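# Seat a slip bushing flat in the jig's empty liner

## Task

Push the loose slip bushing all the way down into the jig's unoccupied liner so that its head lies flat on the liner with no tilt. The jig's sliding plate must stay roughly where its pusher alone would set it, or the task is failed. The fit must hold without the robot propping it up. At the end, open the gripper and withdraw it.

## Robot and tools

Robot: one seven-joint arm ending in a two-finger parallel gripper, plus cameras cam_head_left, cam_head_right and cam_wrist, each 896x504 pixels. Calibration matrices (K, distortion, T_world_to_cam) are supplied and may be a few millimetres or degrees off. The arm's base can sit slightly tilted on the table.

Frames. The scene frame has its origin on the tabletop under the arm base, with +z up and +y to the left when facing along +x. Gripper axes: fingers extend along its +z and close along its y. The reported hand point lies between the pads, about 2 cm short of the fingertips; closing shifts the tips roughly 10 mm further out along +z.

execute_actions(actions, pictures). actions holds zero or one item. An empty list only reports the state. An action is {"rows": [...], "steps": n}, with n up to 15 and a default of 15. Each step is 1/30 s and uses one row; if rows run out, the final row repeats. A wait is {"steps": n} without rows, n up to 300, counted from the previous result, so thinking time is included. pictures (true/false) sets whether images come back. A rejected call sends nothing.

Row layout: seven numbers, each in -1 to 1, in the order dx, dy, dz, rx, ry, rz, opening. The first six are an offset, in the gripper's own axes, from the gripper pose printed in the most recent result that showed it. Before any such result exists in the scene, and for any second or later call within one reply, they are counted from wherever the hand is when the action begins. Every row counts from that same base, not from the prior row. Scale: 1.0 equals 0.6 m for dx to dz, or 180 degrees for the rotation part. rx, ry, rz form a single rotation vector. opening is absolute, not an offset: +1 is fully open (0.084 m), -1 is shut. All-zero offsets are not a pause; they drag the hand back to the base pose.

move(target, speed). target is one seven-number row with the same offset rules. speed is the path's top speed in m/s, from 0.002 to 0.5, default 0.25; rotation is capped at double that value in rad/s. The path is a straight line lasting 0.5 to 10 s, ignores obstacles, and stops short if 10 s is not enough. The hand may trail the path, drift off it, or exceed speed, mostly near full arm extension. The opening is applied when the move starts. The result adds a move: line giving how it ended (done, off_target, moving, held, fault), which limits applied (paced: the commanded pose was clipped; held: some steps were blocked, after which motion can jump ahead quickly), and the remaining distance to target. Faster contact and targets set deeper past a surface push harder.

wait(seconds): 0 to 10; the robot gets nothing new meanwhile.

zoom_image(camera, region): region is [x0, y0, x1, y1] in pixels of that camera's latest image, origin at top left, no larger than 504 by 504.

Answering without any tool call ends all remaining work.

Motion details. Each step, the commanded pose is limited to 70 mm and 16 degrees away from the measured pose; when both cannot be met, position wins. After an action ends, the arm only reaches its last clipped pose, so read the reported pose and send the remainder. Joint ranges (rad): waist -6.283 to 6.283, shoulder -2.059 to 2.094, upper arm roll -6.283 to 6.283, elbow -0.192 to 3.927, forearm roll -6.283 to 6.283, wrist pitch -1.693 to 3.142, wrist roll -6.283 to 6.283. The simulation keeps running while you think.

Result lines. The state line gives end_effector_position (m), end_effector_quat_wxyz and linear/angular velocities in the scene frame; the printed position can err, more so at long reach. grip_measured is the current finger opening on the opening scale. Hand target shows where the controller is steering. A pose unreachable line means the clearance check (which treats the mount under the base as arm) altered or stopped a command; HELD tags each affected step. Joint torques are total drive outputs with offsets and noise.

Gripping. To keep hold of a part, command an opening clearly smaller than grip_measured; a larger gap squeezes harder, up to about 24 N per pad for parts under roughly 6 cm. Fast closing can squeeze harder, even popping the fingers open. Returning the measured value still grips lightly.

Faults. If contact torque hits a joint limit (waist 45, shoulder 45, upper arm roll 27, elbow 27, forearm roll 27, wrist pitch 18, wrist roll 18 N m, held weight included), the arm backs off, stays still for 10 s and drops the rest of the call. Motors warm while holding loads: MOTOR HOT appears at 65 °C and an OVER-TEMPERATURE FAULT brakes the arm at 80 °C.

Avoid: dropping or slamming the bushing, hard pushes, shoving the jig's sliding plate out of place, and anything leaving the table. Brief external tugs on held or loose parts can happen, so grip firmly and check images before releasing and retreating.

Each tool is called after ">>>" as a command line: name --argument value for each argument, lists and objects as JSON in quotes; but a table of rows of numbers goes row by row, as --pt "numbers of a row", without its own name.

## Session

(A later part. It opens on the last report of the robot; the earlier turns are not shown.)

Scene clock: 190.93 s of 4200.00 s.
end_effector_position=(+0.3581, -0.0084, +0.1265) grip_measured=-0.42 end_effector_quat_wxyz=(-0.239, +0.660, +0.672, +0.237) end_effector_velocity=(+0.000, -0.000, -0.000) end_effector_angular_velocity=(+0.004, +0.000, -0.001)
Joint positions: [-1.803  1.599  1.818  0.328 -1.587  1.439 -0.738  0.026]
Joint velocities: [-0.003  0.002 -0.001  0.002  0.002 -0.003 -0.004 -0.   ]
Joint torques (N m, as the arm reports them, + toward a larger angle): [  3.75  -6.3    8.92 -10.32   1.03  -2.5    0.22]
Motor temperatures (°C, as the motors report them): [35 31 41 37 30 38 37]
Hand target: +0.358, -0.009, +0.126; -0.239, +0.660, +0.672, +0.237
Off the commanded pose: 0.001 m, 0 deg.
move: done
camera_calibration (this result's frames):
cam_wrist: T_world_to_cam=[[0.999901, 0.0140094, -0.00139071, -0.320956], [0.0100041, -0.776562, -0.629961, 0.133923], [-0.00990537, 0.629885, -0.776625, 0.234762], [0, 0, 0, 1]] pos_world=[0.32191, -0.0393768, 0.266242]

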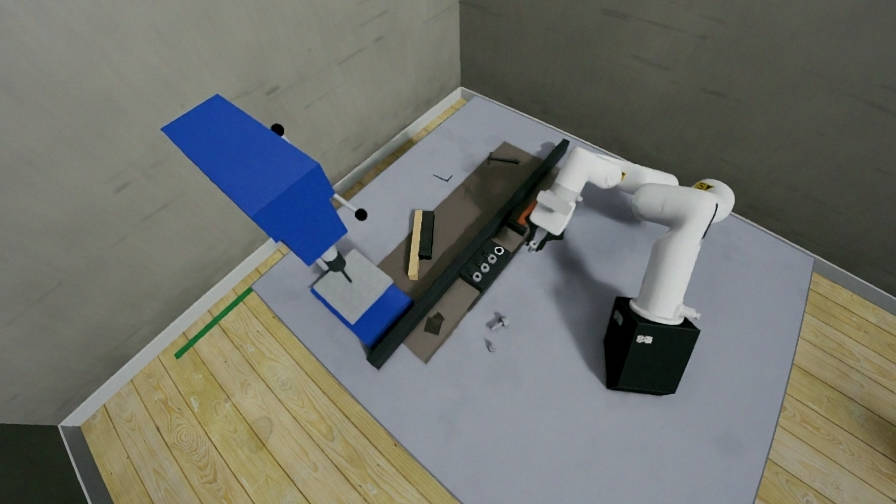

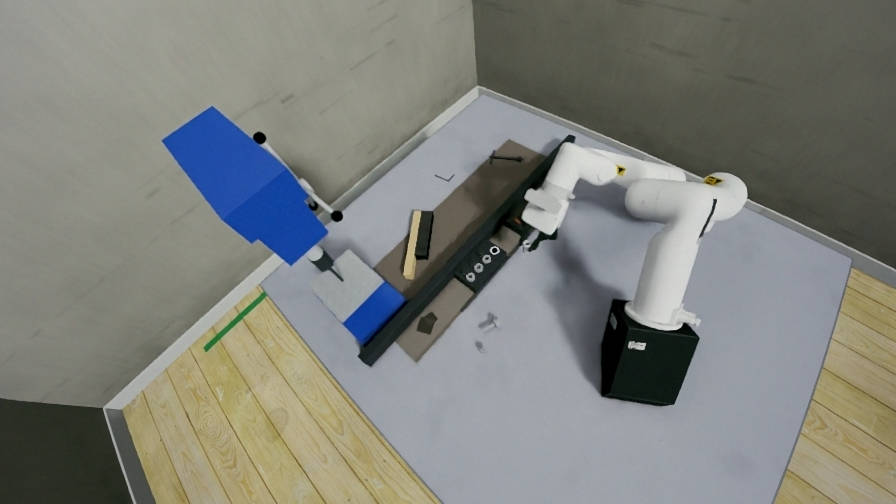

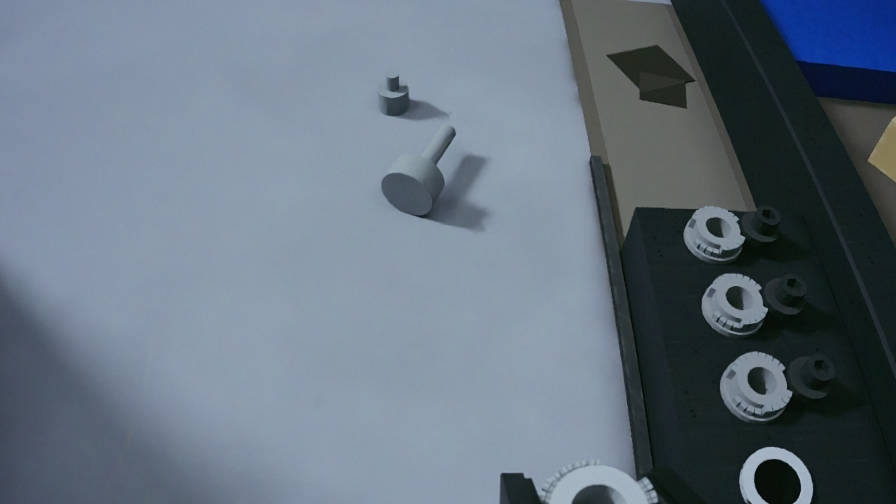

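>>> move --target '[0.0115,0.153,0.0663,0,0,0,-1]' --speed 0.1

>>> zoom_image --camera "cam_head_left" --region '[460,210,540,280]'

>>> zoom_image --camera "cam_head_right" --region '[460,210,540,280]'

Scene clock: 195.97 s of 4200.00 s.
end_effector_position=(+0.4495, +0.0234, +0.1008) grip_measured=-0.42 end_effector_quat_wxyz=(-0.239, +0.660, +0.672, +0.237) end_effector_velocity=(+0.001, -0.001, -0.001) end_effector_angular_velocity=(-0.002, +0.002, -0.002)
Joint positions: [-1.443  1.529  1.725  0.65  -1.675  1.404 -0.691  0.026]
Joint velocities: [ 0.001 -0.001 -0.001  0.005 -0.001  0.001 -0.    -0.   ]
Joint torques (N m, as the arm reports them, + toward a larger angle): [  8.43  -9.84  11.36 -11.54   0.99  -2.46   0.2 ]
Motor temperatures (°C, as the motors report them): [35 31 41 38 30 38 37]
Hand target: +0.450, +0.023, +0.101; -0.238, +0.660, +0.672, +0.237
Off the commanded pose: 0.000 m, 0 deg.
move: done
camera_calibration (this result's frames):
cam_wrist: T_world_to_cam=[[0.999905, 0.0137068, -0.0011607, -0.412847], [0.00991598, -0.776699, -0.629794, 0.141514], [-0.00953397, 0.629723, -0.776762, 0.195513], [0, 0, 0, 1]] pos_world=[0.413269, -0.00754602, 0.240512]

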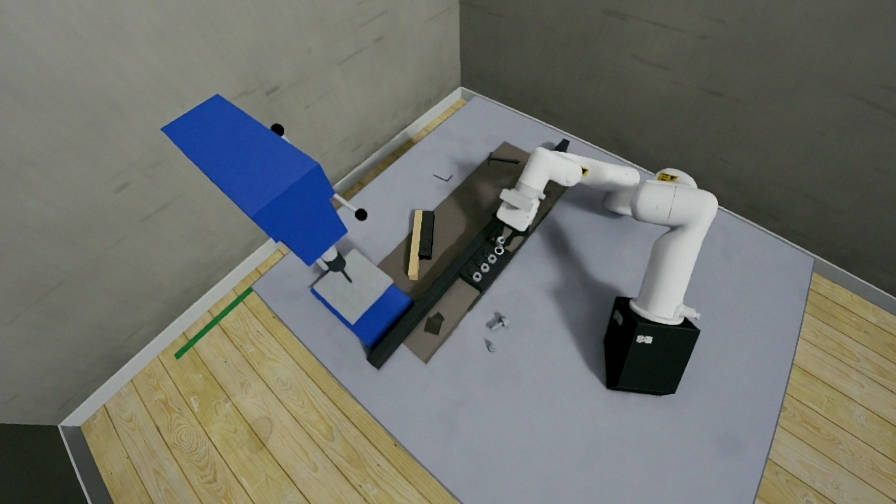

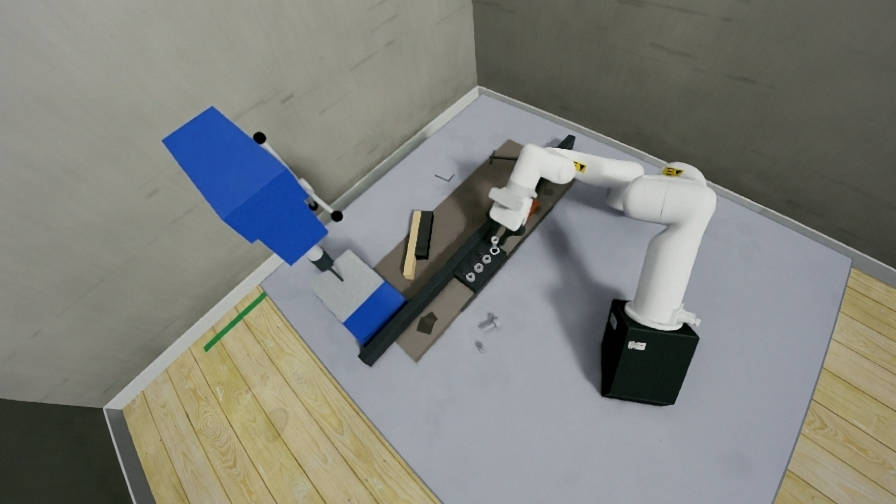

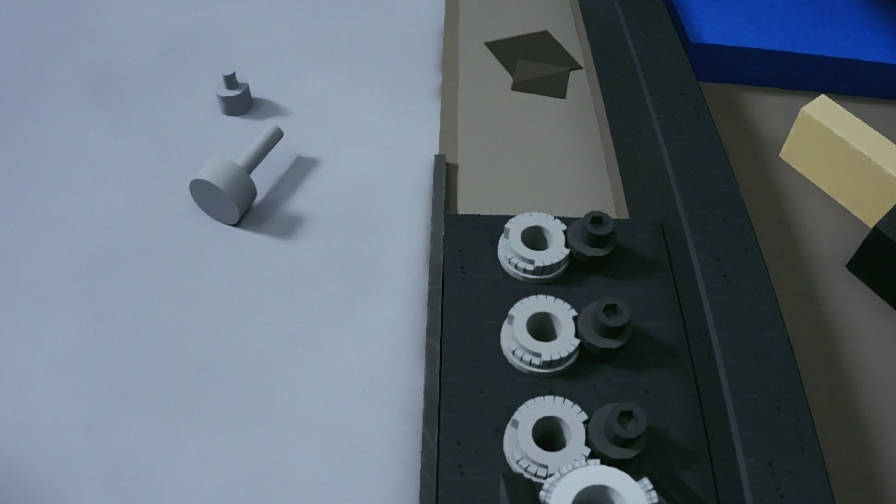

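Region (460, 210, 540, 280) of cam_head_left's 896x504 image, scaled by 6.300, with more detail than that image has; it fills the top 441 rows of this view, and the rest is white.

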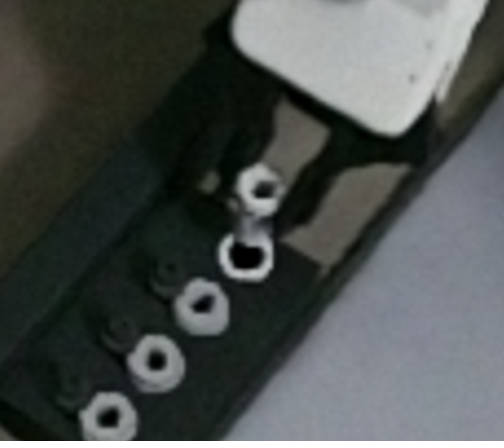

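Region (460, 210, 540, 280) of cam_head_right's 896x504 image, scaled by 6.300, with more detail than that image has; it fills the top 441 rows of this view, and the rest is white.

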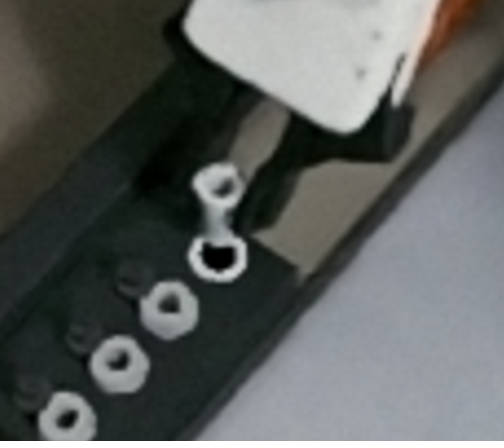

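>>> move --target '[-0.0114,-0.005,0.010,0,0,0,-1]' --speed 0.01

>>> zoom_image --camera "cam_head_left" --region '[480,225,520,265]'

>>> zoom_image --camera "cam_head_right" --region '[475,225,515,265]'

Scene clock: 198.77 s of 4200.00 s.
end_effector_position=(+0.4466, +0.0219, +0.0918) grip_measured=-0.42 end_effector_quat_wxyz=(-0.239, +0.660, +0.672, +0.237) end_effector_velocity=(+0.000, +0.000, +0.001) end_effector_angular_velocity=(+0.000, -0.003, +0.002)
Joint positions: [-1.463  1.537  1.705  0.646 -1.691  1.394 -0.707  0.026]
Joint velocities: [ 0.    -0.001  0.    -0.001 -0.001 -0.001 -0.001 -0.   ]
Joint torques (N m, as the arm reports them, + toward a larger angle): [  8.07  -9.44  11.27 -11.95   1.16  -2.46   0.26]
Motor temperatures (°C, as the motors report them): [35 31 41 38 30 38 37]
Hand target: +0.447, +0.022, +0.092; -0.239, +0.660, +0.672, +0.237
Off the commanded pose: 0.000 m, 0 deg.
move: done
camera_calibration (this result's frames):
cam_wrist: T_world_to_cam=[[0.999906, 0.0136685, -0.00120054, -0.409934], [0.00986063, -0.776665, -0.629837, 0.13474], [-0.00954135, 0.629766, -0.776726, 0.189491], [0, 0, 0, 1]] pos_world=[0.410375, -0.00908432, 0.231554]

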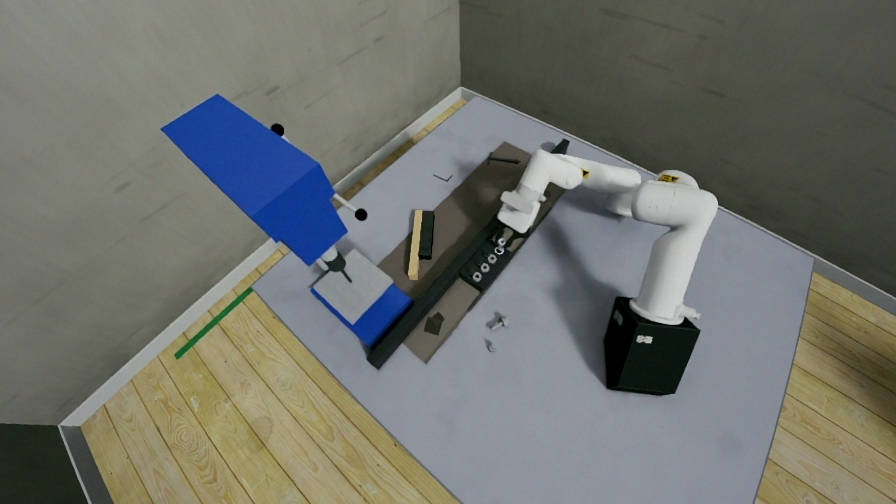

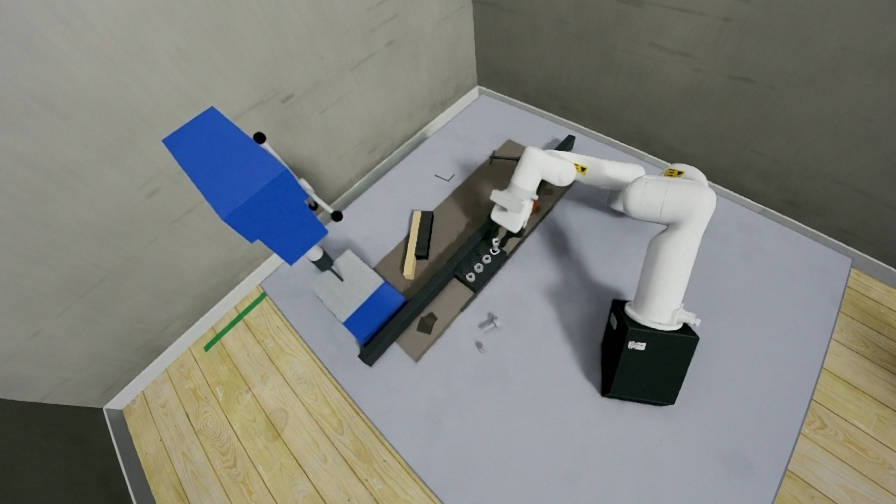

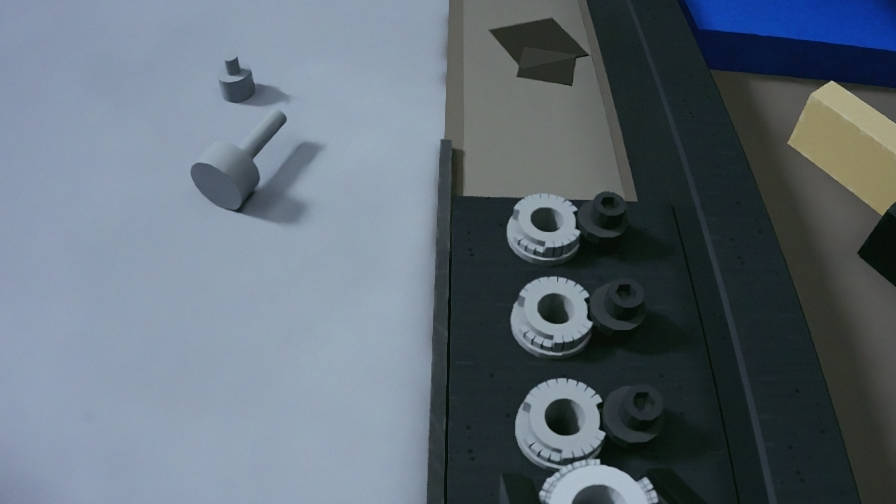

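Region (480, 225, 520, 265) of cam_head_left's 896x504 image, scaled by 12.600, with more detail than that image has.

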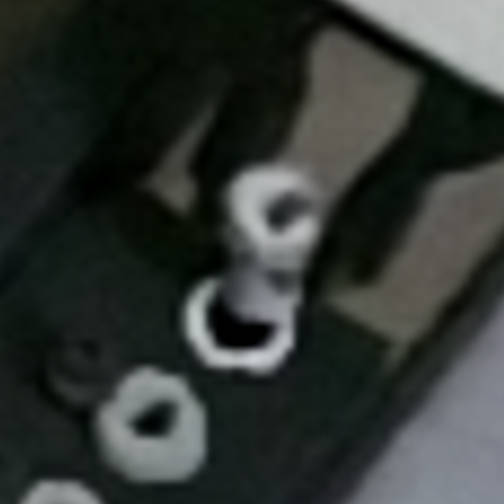

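Region (475, 225, 515, 265) of cam_head_right's 896x504 image, scaled by 12.600, with more detail than that image has.

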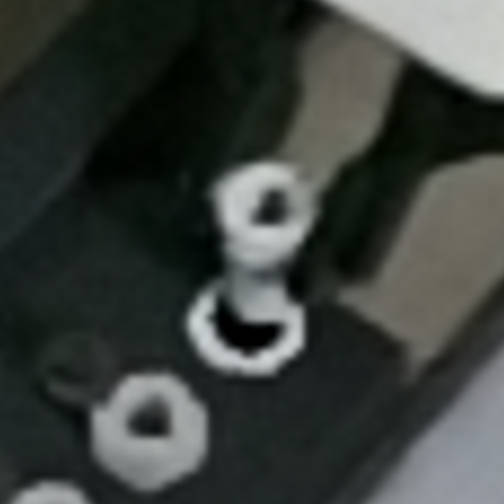

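>>> move --target '[0.0052,0.002,0.0042,0,0,0,-1]' --speed 0.01

>>> zoom_image --camera "cam_head_left" --region '[480,225,520,265]'

>>> zoom_image --camera "cam_head_right" --region '[475,225,515,265]'

Scene clock: 202.27 s of 4200.00 s.
end_effector_position=(+0.4477, +0.0259, +0.0919) grip_measured=-0.42 end_effector_quat_wxyz=(-0.239, +0.660, +0.672, +0.237) end_effector_velocity=(+0.001, -0.000, -0.000) end_effector_angular_velocity=(+0.001, +0.001, -0.003)
Joint positions: [-1.45   1.537  1.699  0.651 -1.698  1.392 -0.698  0.026]
Joint velocities: [ 0.     0.002 -0.     0.002 -0.001 -0.001  0.001 -0.   ]
Joint torques (N m, as the arm reports them, + toward a larger angle): [  8.13  -9.5   11.3  -11.86   1.06  -2.56   0.12]
Motor temperatures (°C, as the motors report them): [35 31 41 38 30 38 37]
Hand target: +0.448, +0.026, +0.092; -0.239, +0.660, +0.672, +0.237
Off the commanded pose: 0.000 m, 0 deg.
move: done
camera_calibration (this result's frames):
cam_wrist: T_world_to_cam=[[0.999906, 0.0136877, -0.00117711, -0.411117], [0.00989034, -0.776667, -0.629834, 0.13785], [-0.0095352, 0.629763, -0.776729, 0.18701], [0, 0, 0, 1]] pos_world=[0.411498, -0.00508146, 0.231595]

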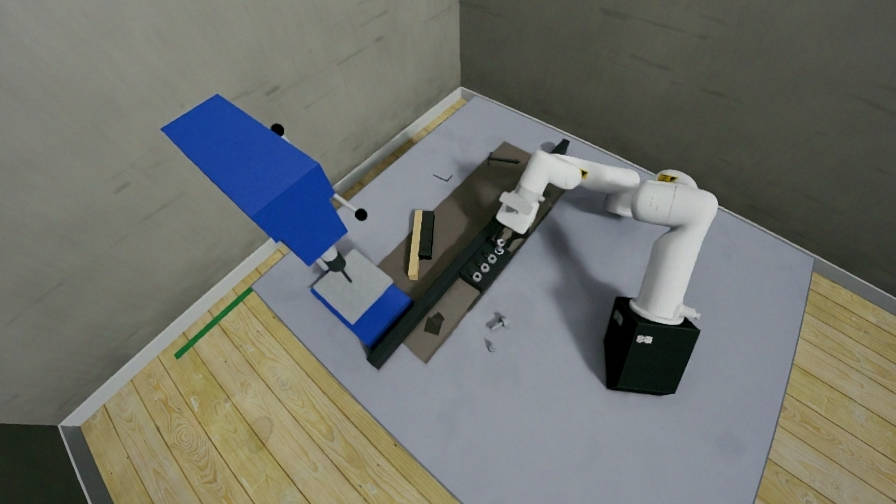

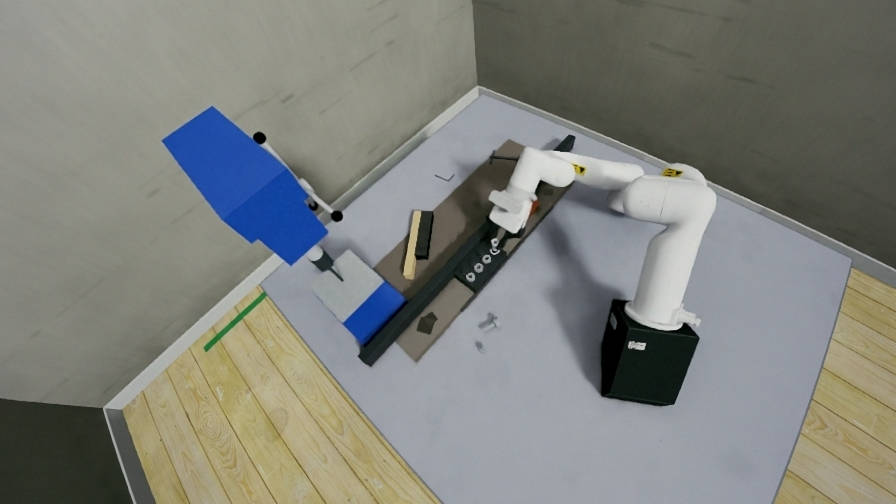

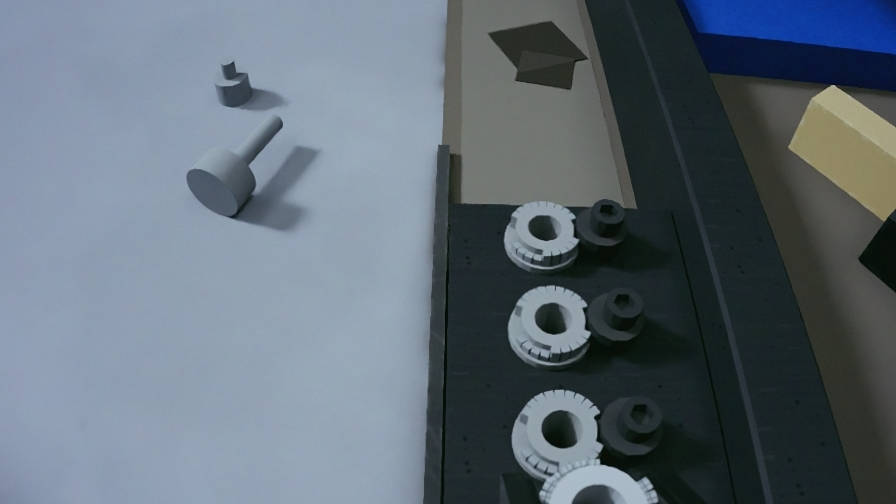

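Region (480, 225, 520, 265) of cam_head_left's 896x504 image, scaled by 12.600, with more detail than that image has.

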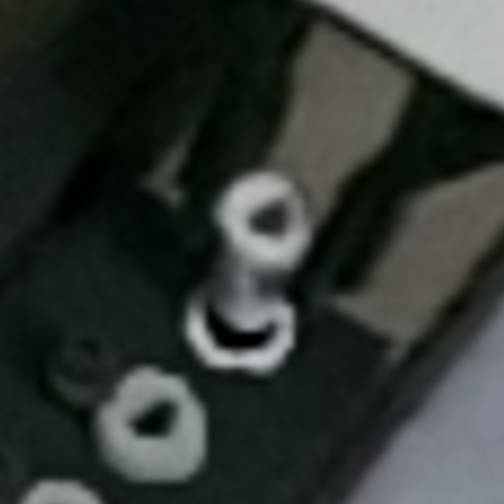

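Region (475, 225, 515, 265) of cam_head_right's 896x504 image, scaled by 12.600, with more detail than that image has.

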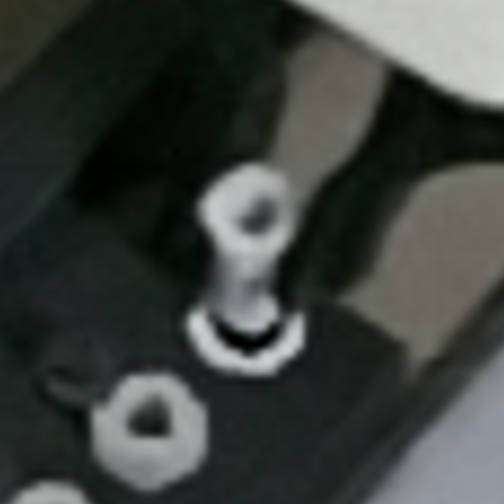

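>>> move --target '[-0.0084,-0.001,0.0104,0,0,0,-1]' --speed 0.003

>>> zoom_image --camera "cam_head_right" --region '[475,225,515,265]'

Scene clock: 205.70 s of 4200.00 s.
end_effector_position=(+0.4472, +0.0259, +0.0838) grip_measured=-0.42 end_effector_quat_wxyz=(-0.239, +0.660, +0.672, +0.237) end_effector_velocity=(+0.000, +0.000, +0.000) end_effector_angular_velocity=(+0.001, -0.000, -0.000)
Joint positions: [-1.459  1.542  1.68   0.655 -1.714  1.382 -0.711  0.026]
Joint velocities: [-0.  0.  0. -0. -0. -0. -0. -0.]
Joint torques (N m, as the arm reports them, + toward a larger angle): [  8.16  -9.44  11.22 -12.16   1.03  -2.56   0.23]
Motor temperatures (°C, as the motors report them): [35 31 41 38 30 38 37]
Hand target: +0.447, +0.026, +0.084; -0.239, +0.660, +0.672, +0.237
Off the commanded pose: 0.000 m, 0 deg.
move: done
camera_calibration (this result's frames):
cam_wrist: T_world_to_cam=[[0.999906, 0.0136582, -0.00119192, -0.410586], [0.00985764, -0.776638, -0.62987, 0.132865], [-0.00952858, 0.629799, -0.7767, 0.180752], [0, 0, 0, 1]] pos_world=[0.41096, -0.00504135, 0.223589]

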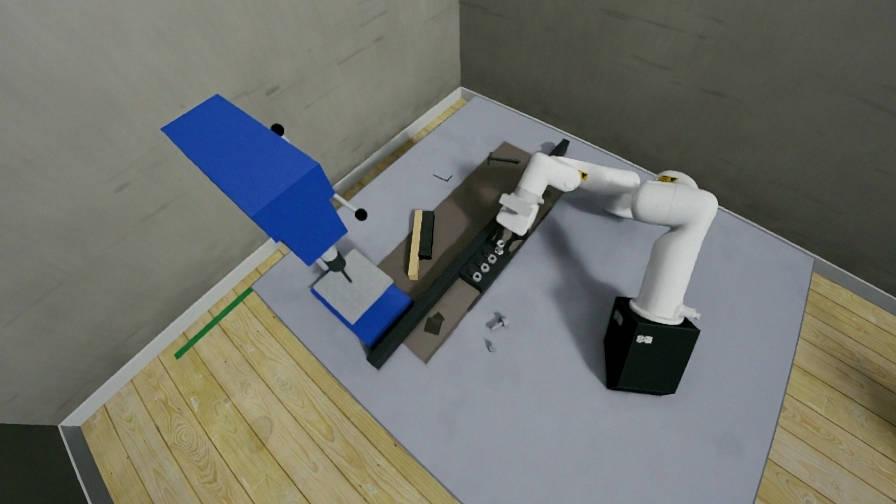

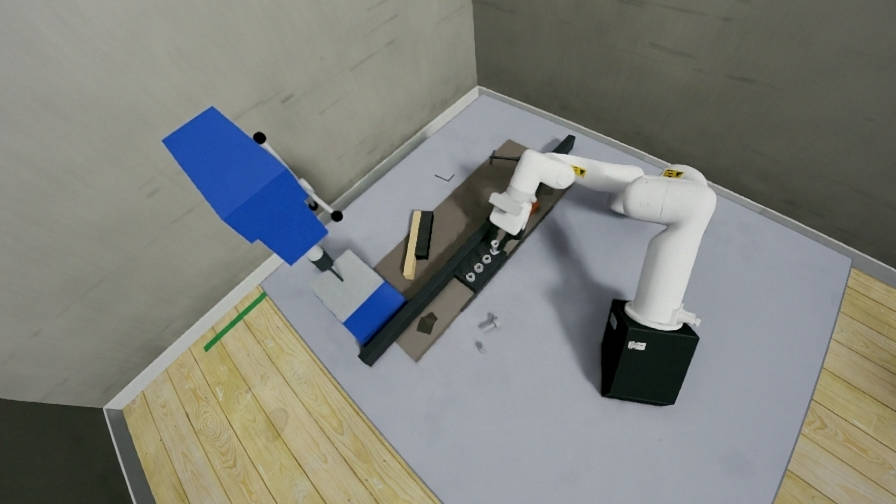

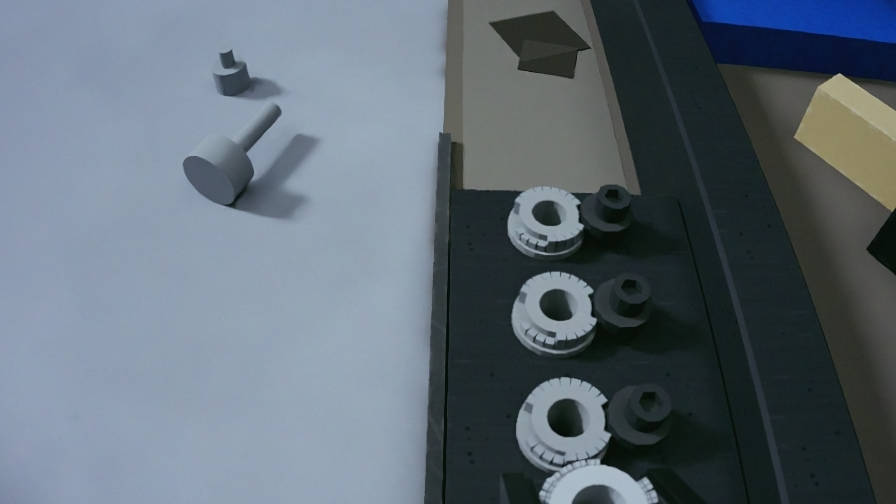

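Region (475, 225, 515, 265) of cam_head_right's 896x504 image, scaled by 12.600, with more detail than that image has.

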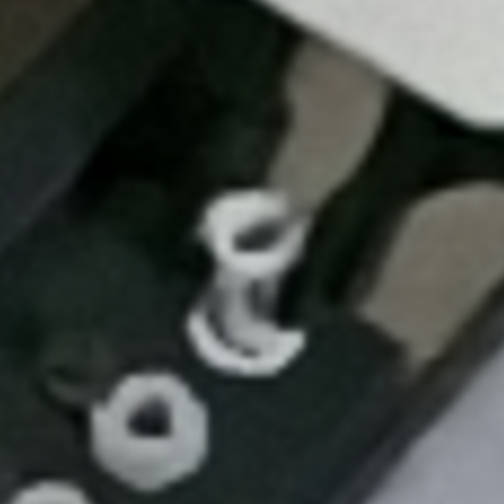

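No contact yet. Continue.

>>> move --target '[-0.0084,0,0.0104,0,0,0,-1]' --speed 0.003

Scene clock: 208.90 s of 4200.00 s.
end_effector_position=(+0.4472, +0.0261, +0.0759) grip_measured=-0.42 end_effector_quat_wxyz=(-0.239, +0.660, +0.672, +0.237) end_effector_velocity=(+0.000, -0.000, -0.000) end_effector_angular_velocity=(+0.000, -0.000, -0.000)
Joint positions: [-1.465  1.545  1.66   0.662 -1.728  1.37  -0.723  0.026]
Joint velocities: [-0.  0.  0.  0. -0. -0. -0. -0.]
Joint torques (N m, as the arm reports them, + toward a larger angle): [  3.06 -12.08   5.11  -7.24  -0.32   2.34   0.16]
Motor temperatures (°C, as the motors report them): [35 31 41 38 30 38 37]
Hand target: +0.447, +0.026, +0.076; -0.239, +0.660, +0.672, +0.237
Off the commanded pose: 0.000 m, 0 deg.
move: done
camera_calibration (this result's frames):
cam_wrist: T_world_to_cam=[[0.999904, 0.0137752, -0.00111818, -0.41063], [0.00999276, -0.776489, -0.630052, 0.127935], [-0.00954736, 0.62998, -0.776552, 0.174492], [0, 0, 0, 1]] pos_world=[0.410979, -0.00493051, 0.215649]

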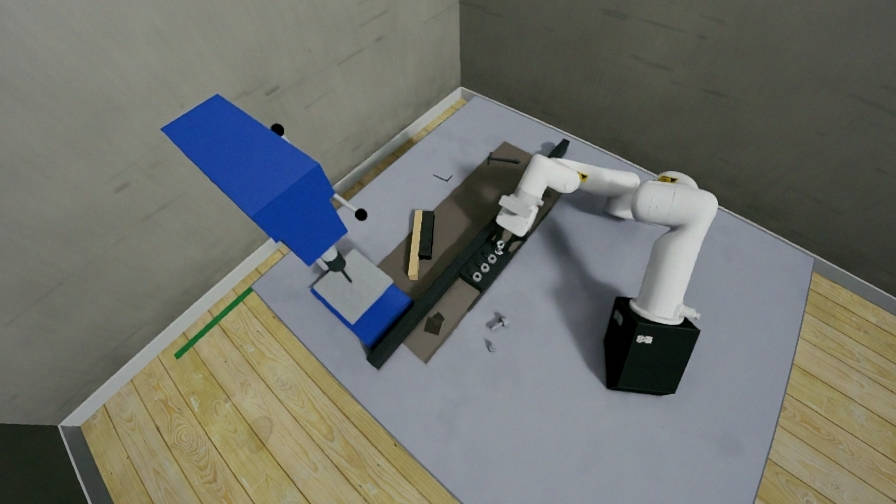

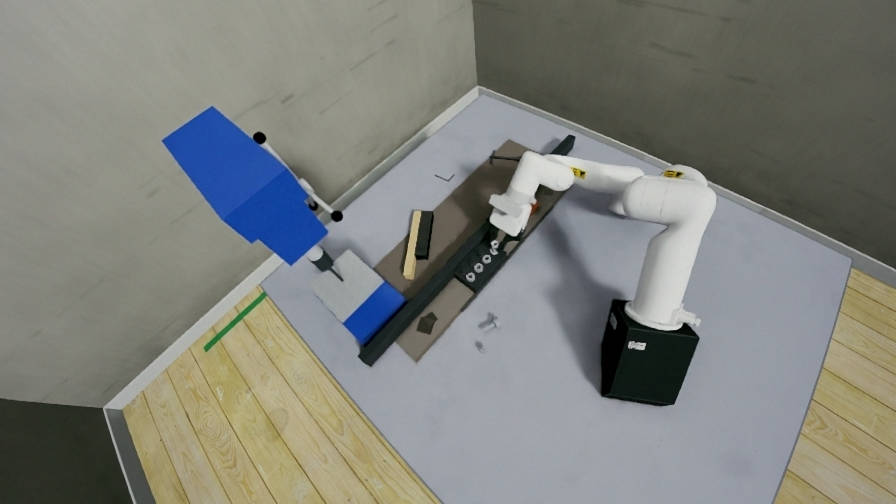

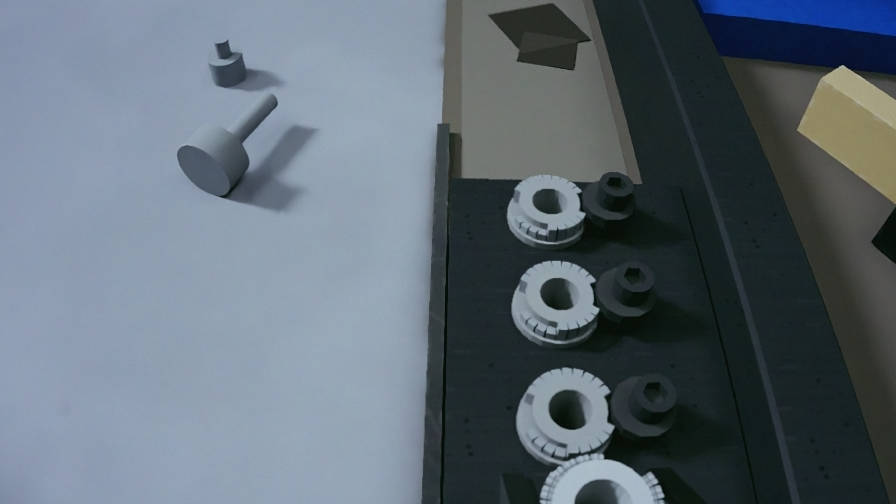

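>>> zoom_image --camera "cam_head_right" --region '[475,225,515,265]'

>>> zoom_image --camera "cam_head_left" --region '[480,225,520,265]'

Region (475, 225, 515, 265) of cam_head_right's 896x504 image, scaled by 12.600, with more detail than that image has.

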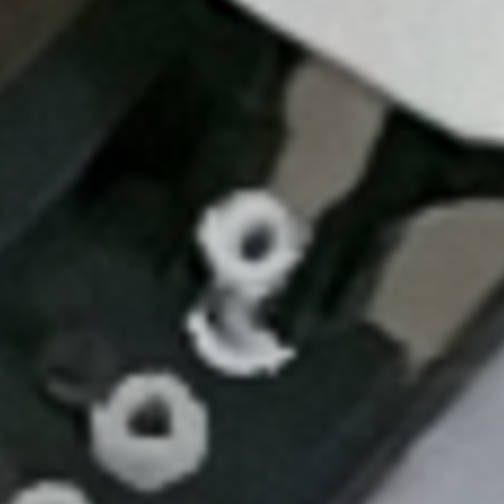

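Region (480, 225, 520, 265) of cam_head_left's 896x504 image, scaled by 12.600, with more detail than that image has.

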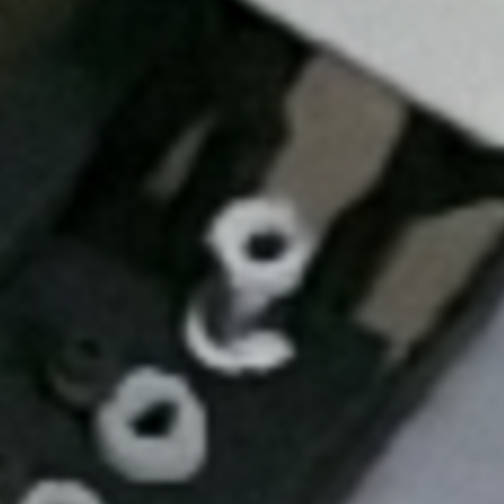

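>>> move --target '[0.0084,0.0017,-0.0104,0,0,0,-1]' --speed 0.01

>>> move --target '[0,0.0025,0,0,0,0,-1]' --speed 0.005

>>> zoom_image --camera "cam_head_left" --region '[480,225,520,265]'

>>> zoom_image --camera "cam_head_right" --region '[475,225,515,265]'

Scene clock: 211.27 s of 4200.00 s.
end_effector_position=(+0.4481, +0.0260, +0.0837) grip_measured=-0.42 end_effector_quat_wxyz=(-0.239, +0.660, +0.672, +0.237) end_effector_velocity=(+0.001, -0.000, +0.001) end_effector_angular_velocity=(+0.001, -0.000, -0.001)
Joint positions: [-1.456  1.542  1.68   0.658 -1.714  1.383 -0.711  0.026]
Joint velocities: [ 0.001 -0.     0.002  0.001  0.001  0.     0.001 -0.   ]
Joint torques (N m, as the arm reports them, + toward a larger angle): [  8.15  -9.36  11.23 -12.18   1.05  -2.48   0.2 ]
Motor temperatures (°C, as the motors report them): [35 31 41 38 30 38 37]
Hand target: +0.448, +0.026, +0.084; -0.239, +0.660, +0.672, +0.237
Off the commanded pose: 0.000 m, 0 deg.
move: done
camera_calibration (this result's frames):
cam_wrist: T_world_to_cam=[[0.999903, 0.0138389, -0.00146877, -0.411477], [0.00982454, -0.776697, -0.629798, 0.13283], [-0.00985648, 0.629722, -0.776758, 0.180798], [0, 0, 0, 1]] pos_world=[0.411914, -0.00498935, 0.223489]

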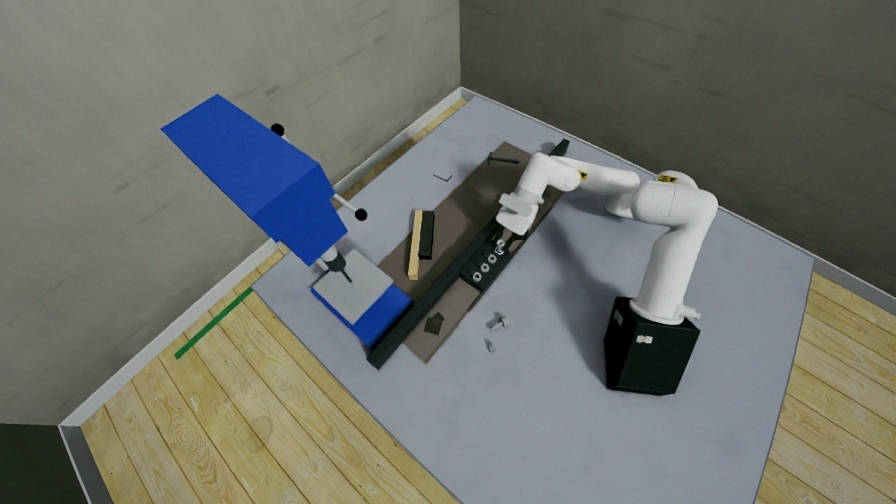

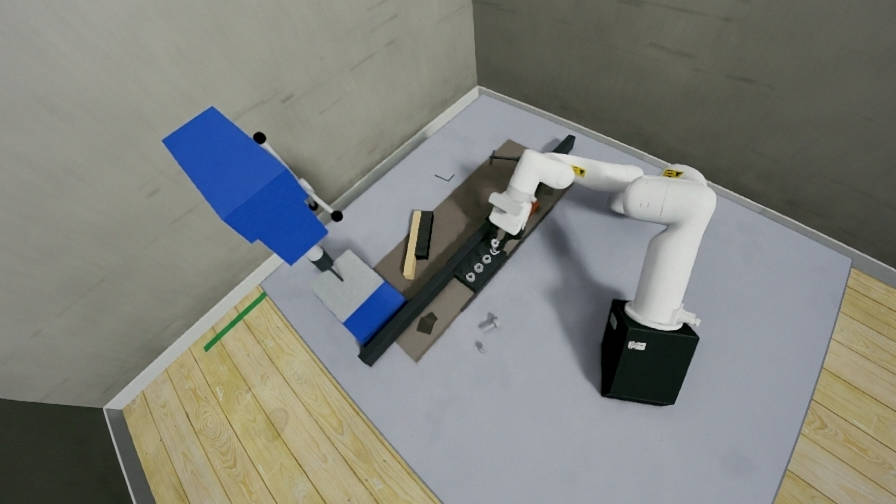

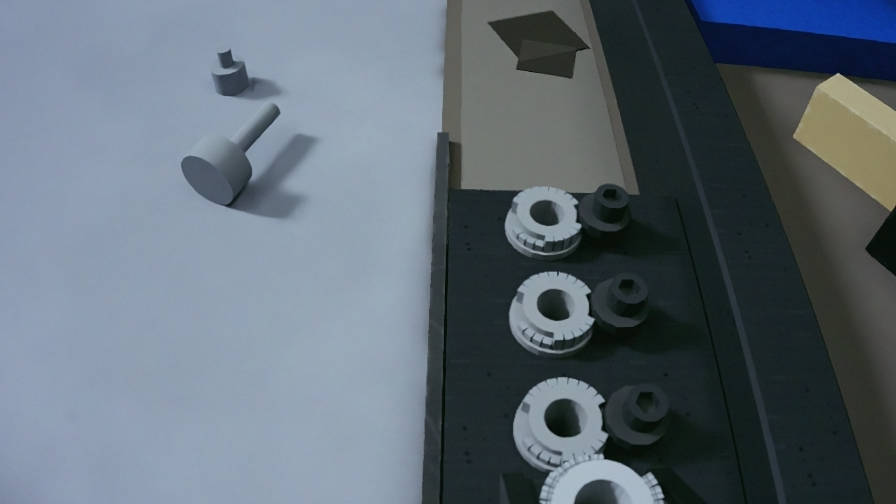

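Scene clock: 211.97 s of 4200.00 s.
end_effector_position=(+0.4496, +0.0260, +0.0837) grip_measured=-0.42 end_effector_quat_wxyz=(-0.239, +0.660, +0.672, +0.237) end_effector_velocity=(-0.000, +0.000, +0.000) end_effector_angular_velocity=(-0.000, +0.000, +0.001)
Joint positions: [-1.451  1.542  1.681  0.663 -1.713  1.383 -0.712  0.026]
Joint velocities: [ 0.001 -0.    -0.    -0.     0.     0.    -0.     0.   ]
Joint torques (N m, as the arm reports them, + toward a larger angle): [  8.23  -9.48  11.4  -12.19   1.13  -2.5    0.15]
Motor temperatures (°C, as the motors report them): [35 31 41 38 30 38 37]
Hand target: +0.450, +0.026, +0.084; -0.239, +0.660, +0.672, +0.237
Off the commanded pose: 0.000 m, 0 deg.
move: done
camera_calibration (this result's frames):
cam_wrist: T_world_to_cam=[[0.999903, 0.0138389, -0.00146152, -0.412969], [0.00982915, -0.776698, -0.629797, 0.132839], [-0.00985087, 0.629722, -0.776759, 0.180804], [0, 0, 0, 1]] pos_world=[0.413404, -0.0049649, 0.223499]

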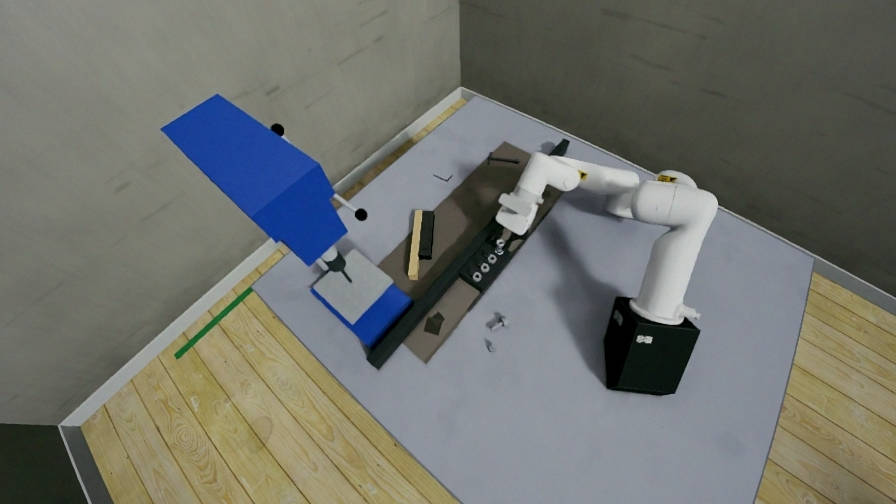

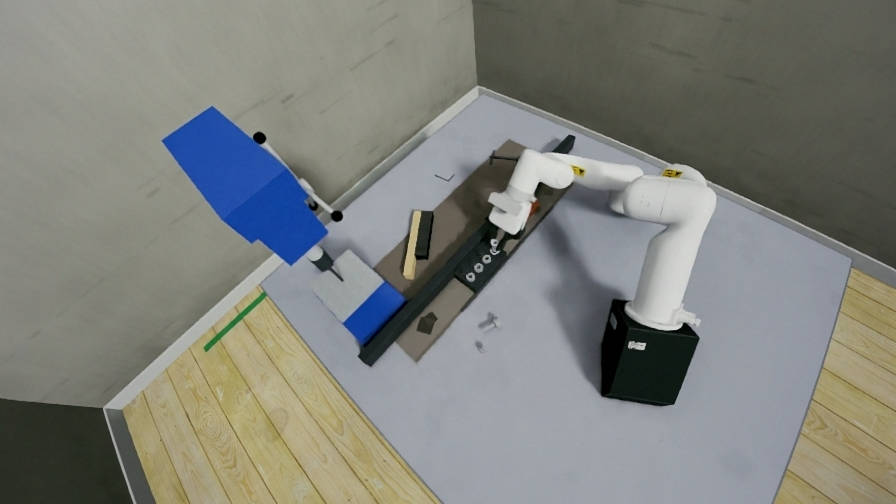

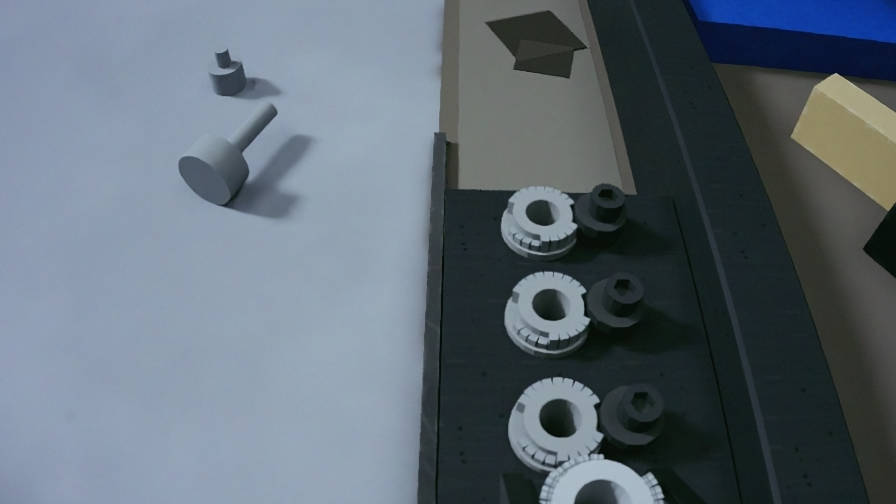

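Region (480, 225, 520, 265) of cam_head_left's 896x504 image, scaled by 12.600, with more detail than that image has.

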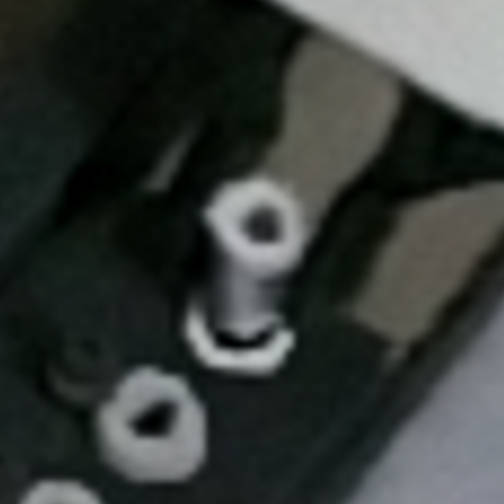

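Region (475, 225, 515, 265) of cam_head_right's 896x504 image, scaled by 12.600, with more detail than that image has.

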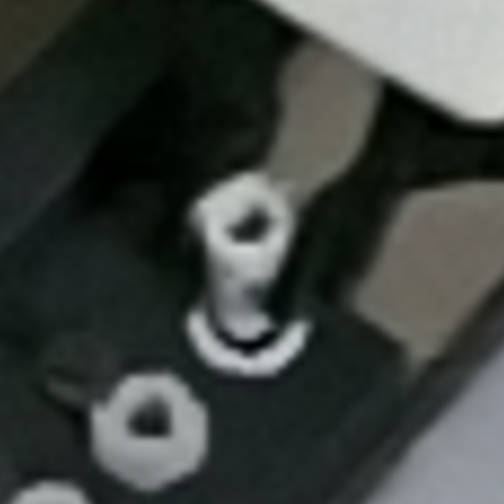

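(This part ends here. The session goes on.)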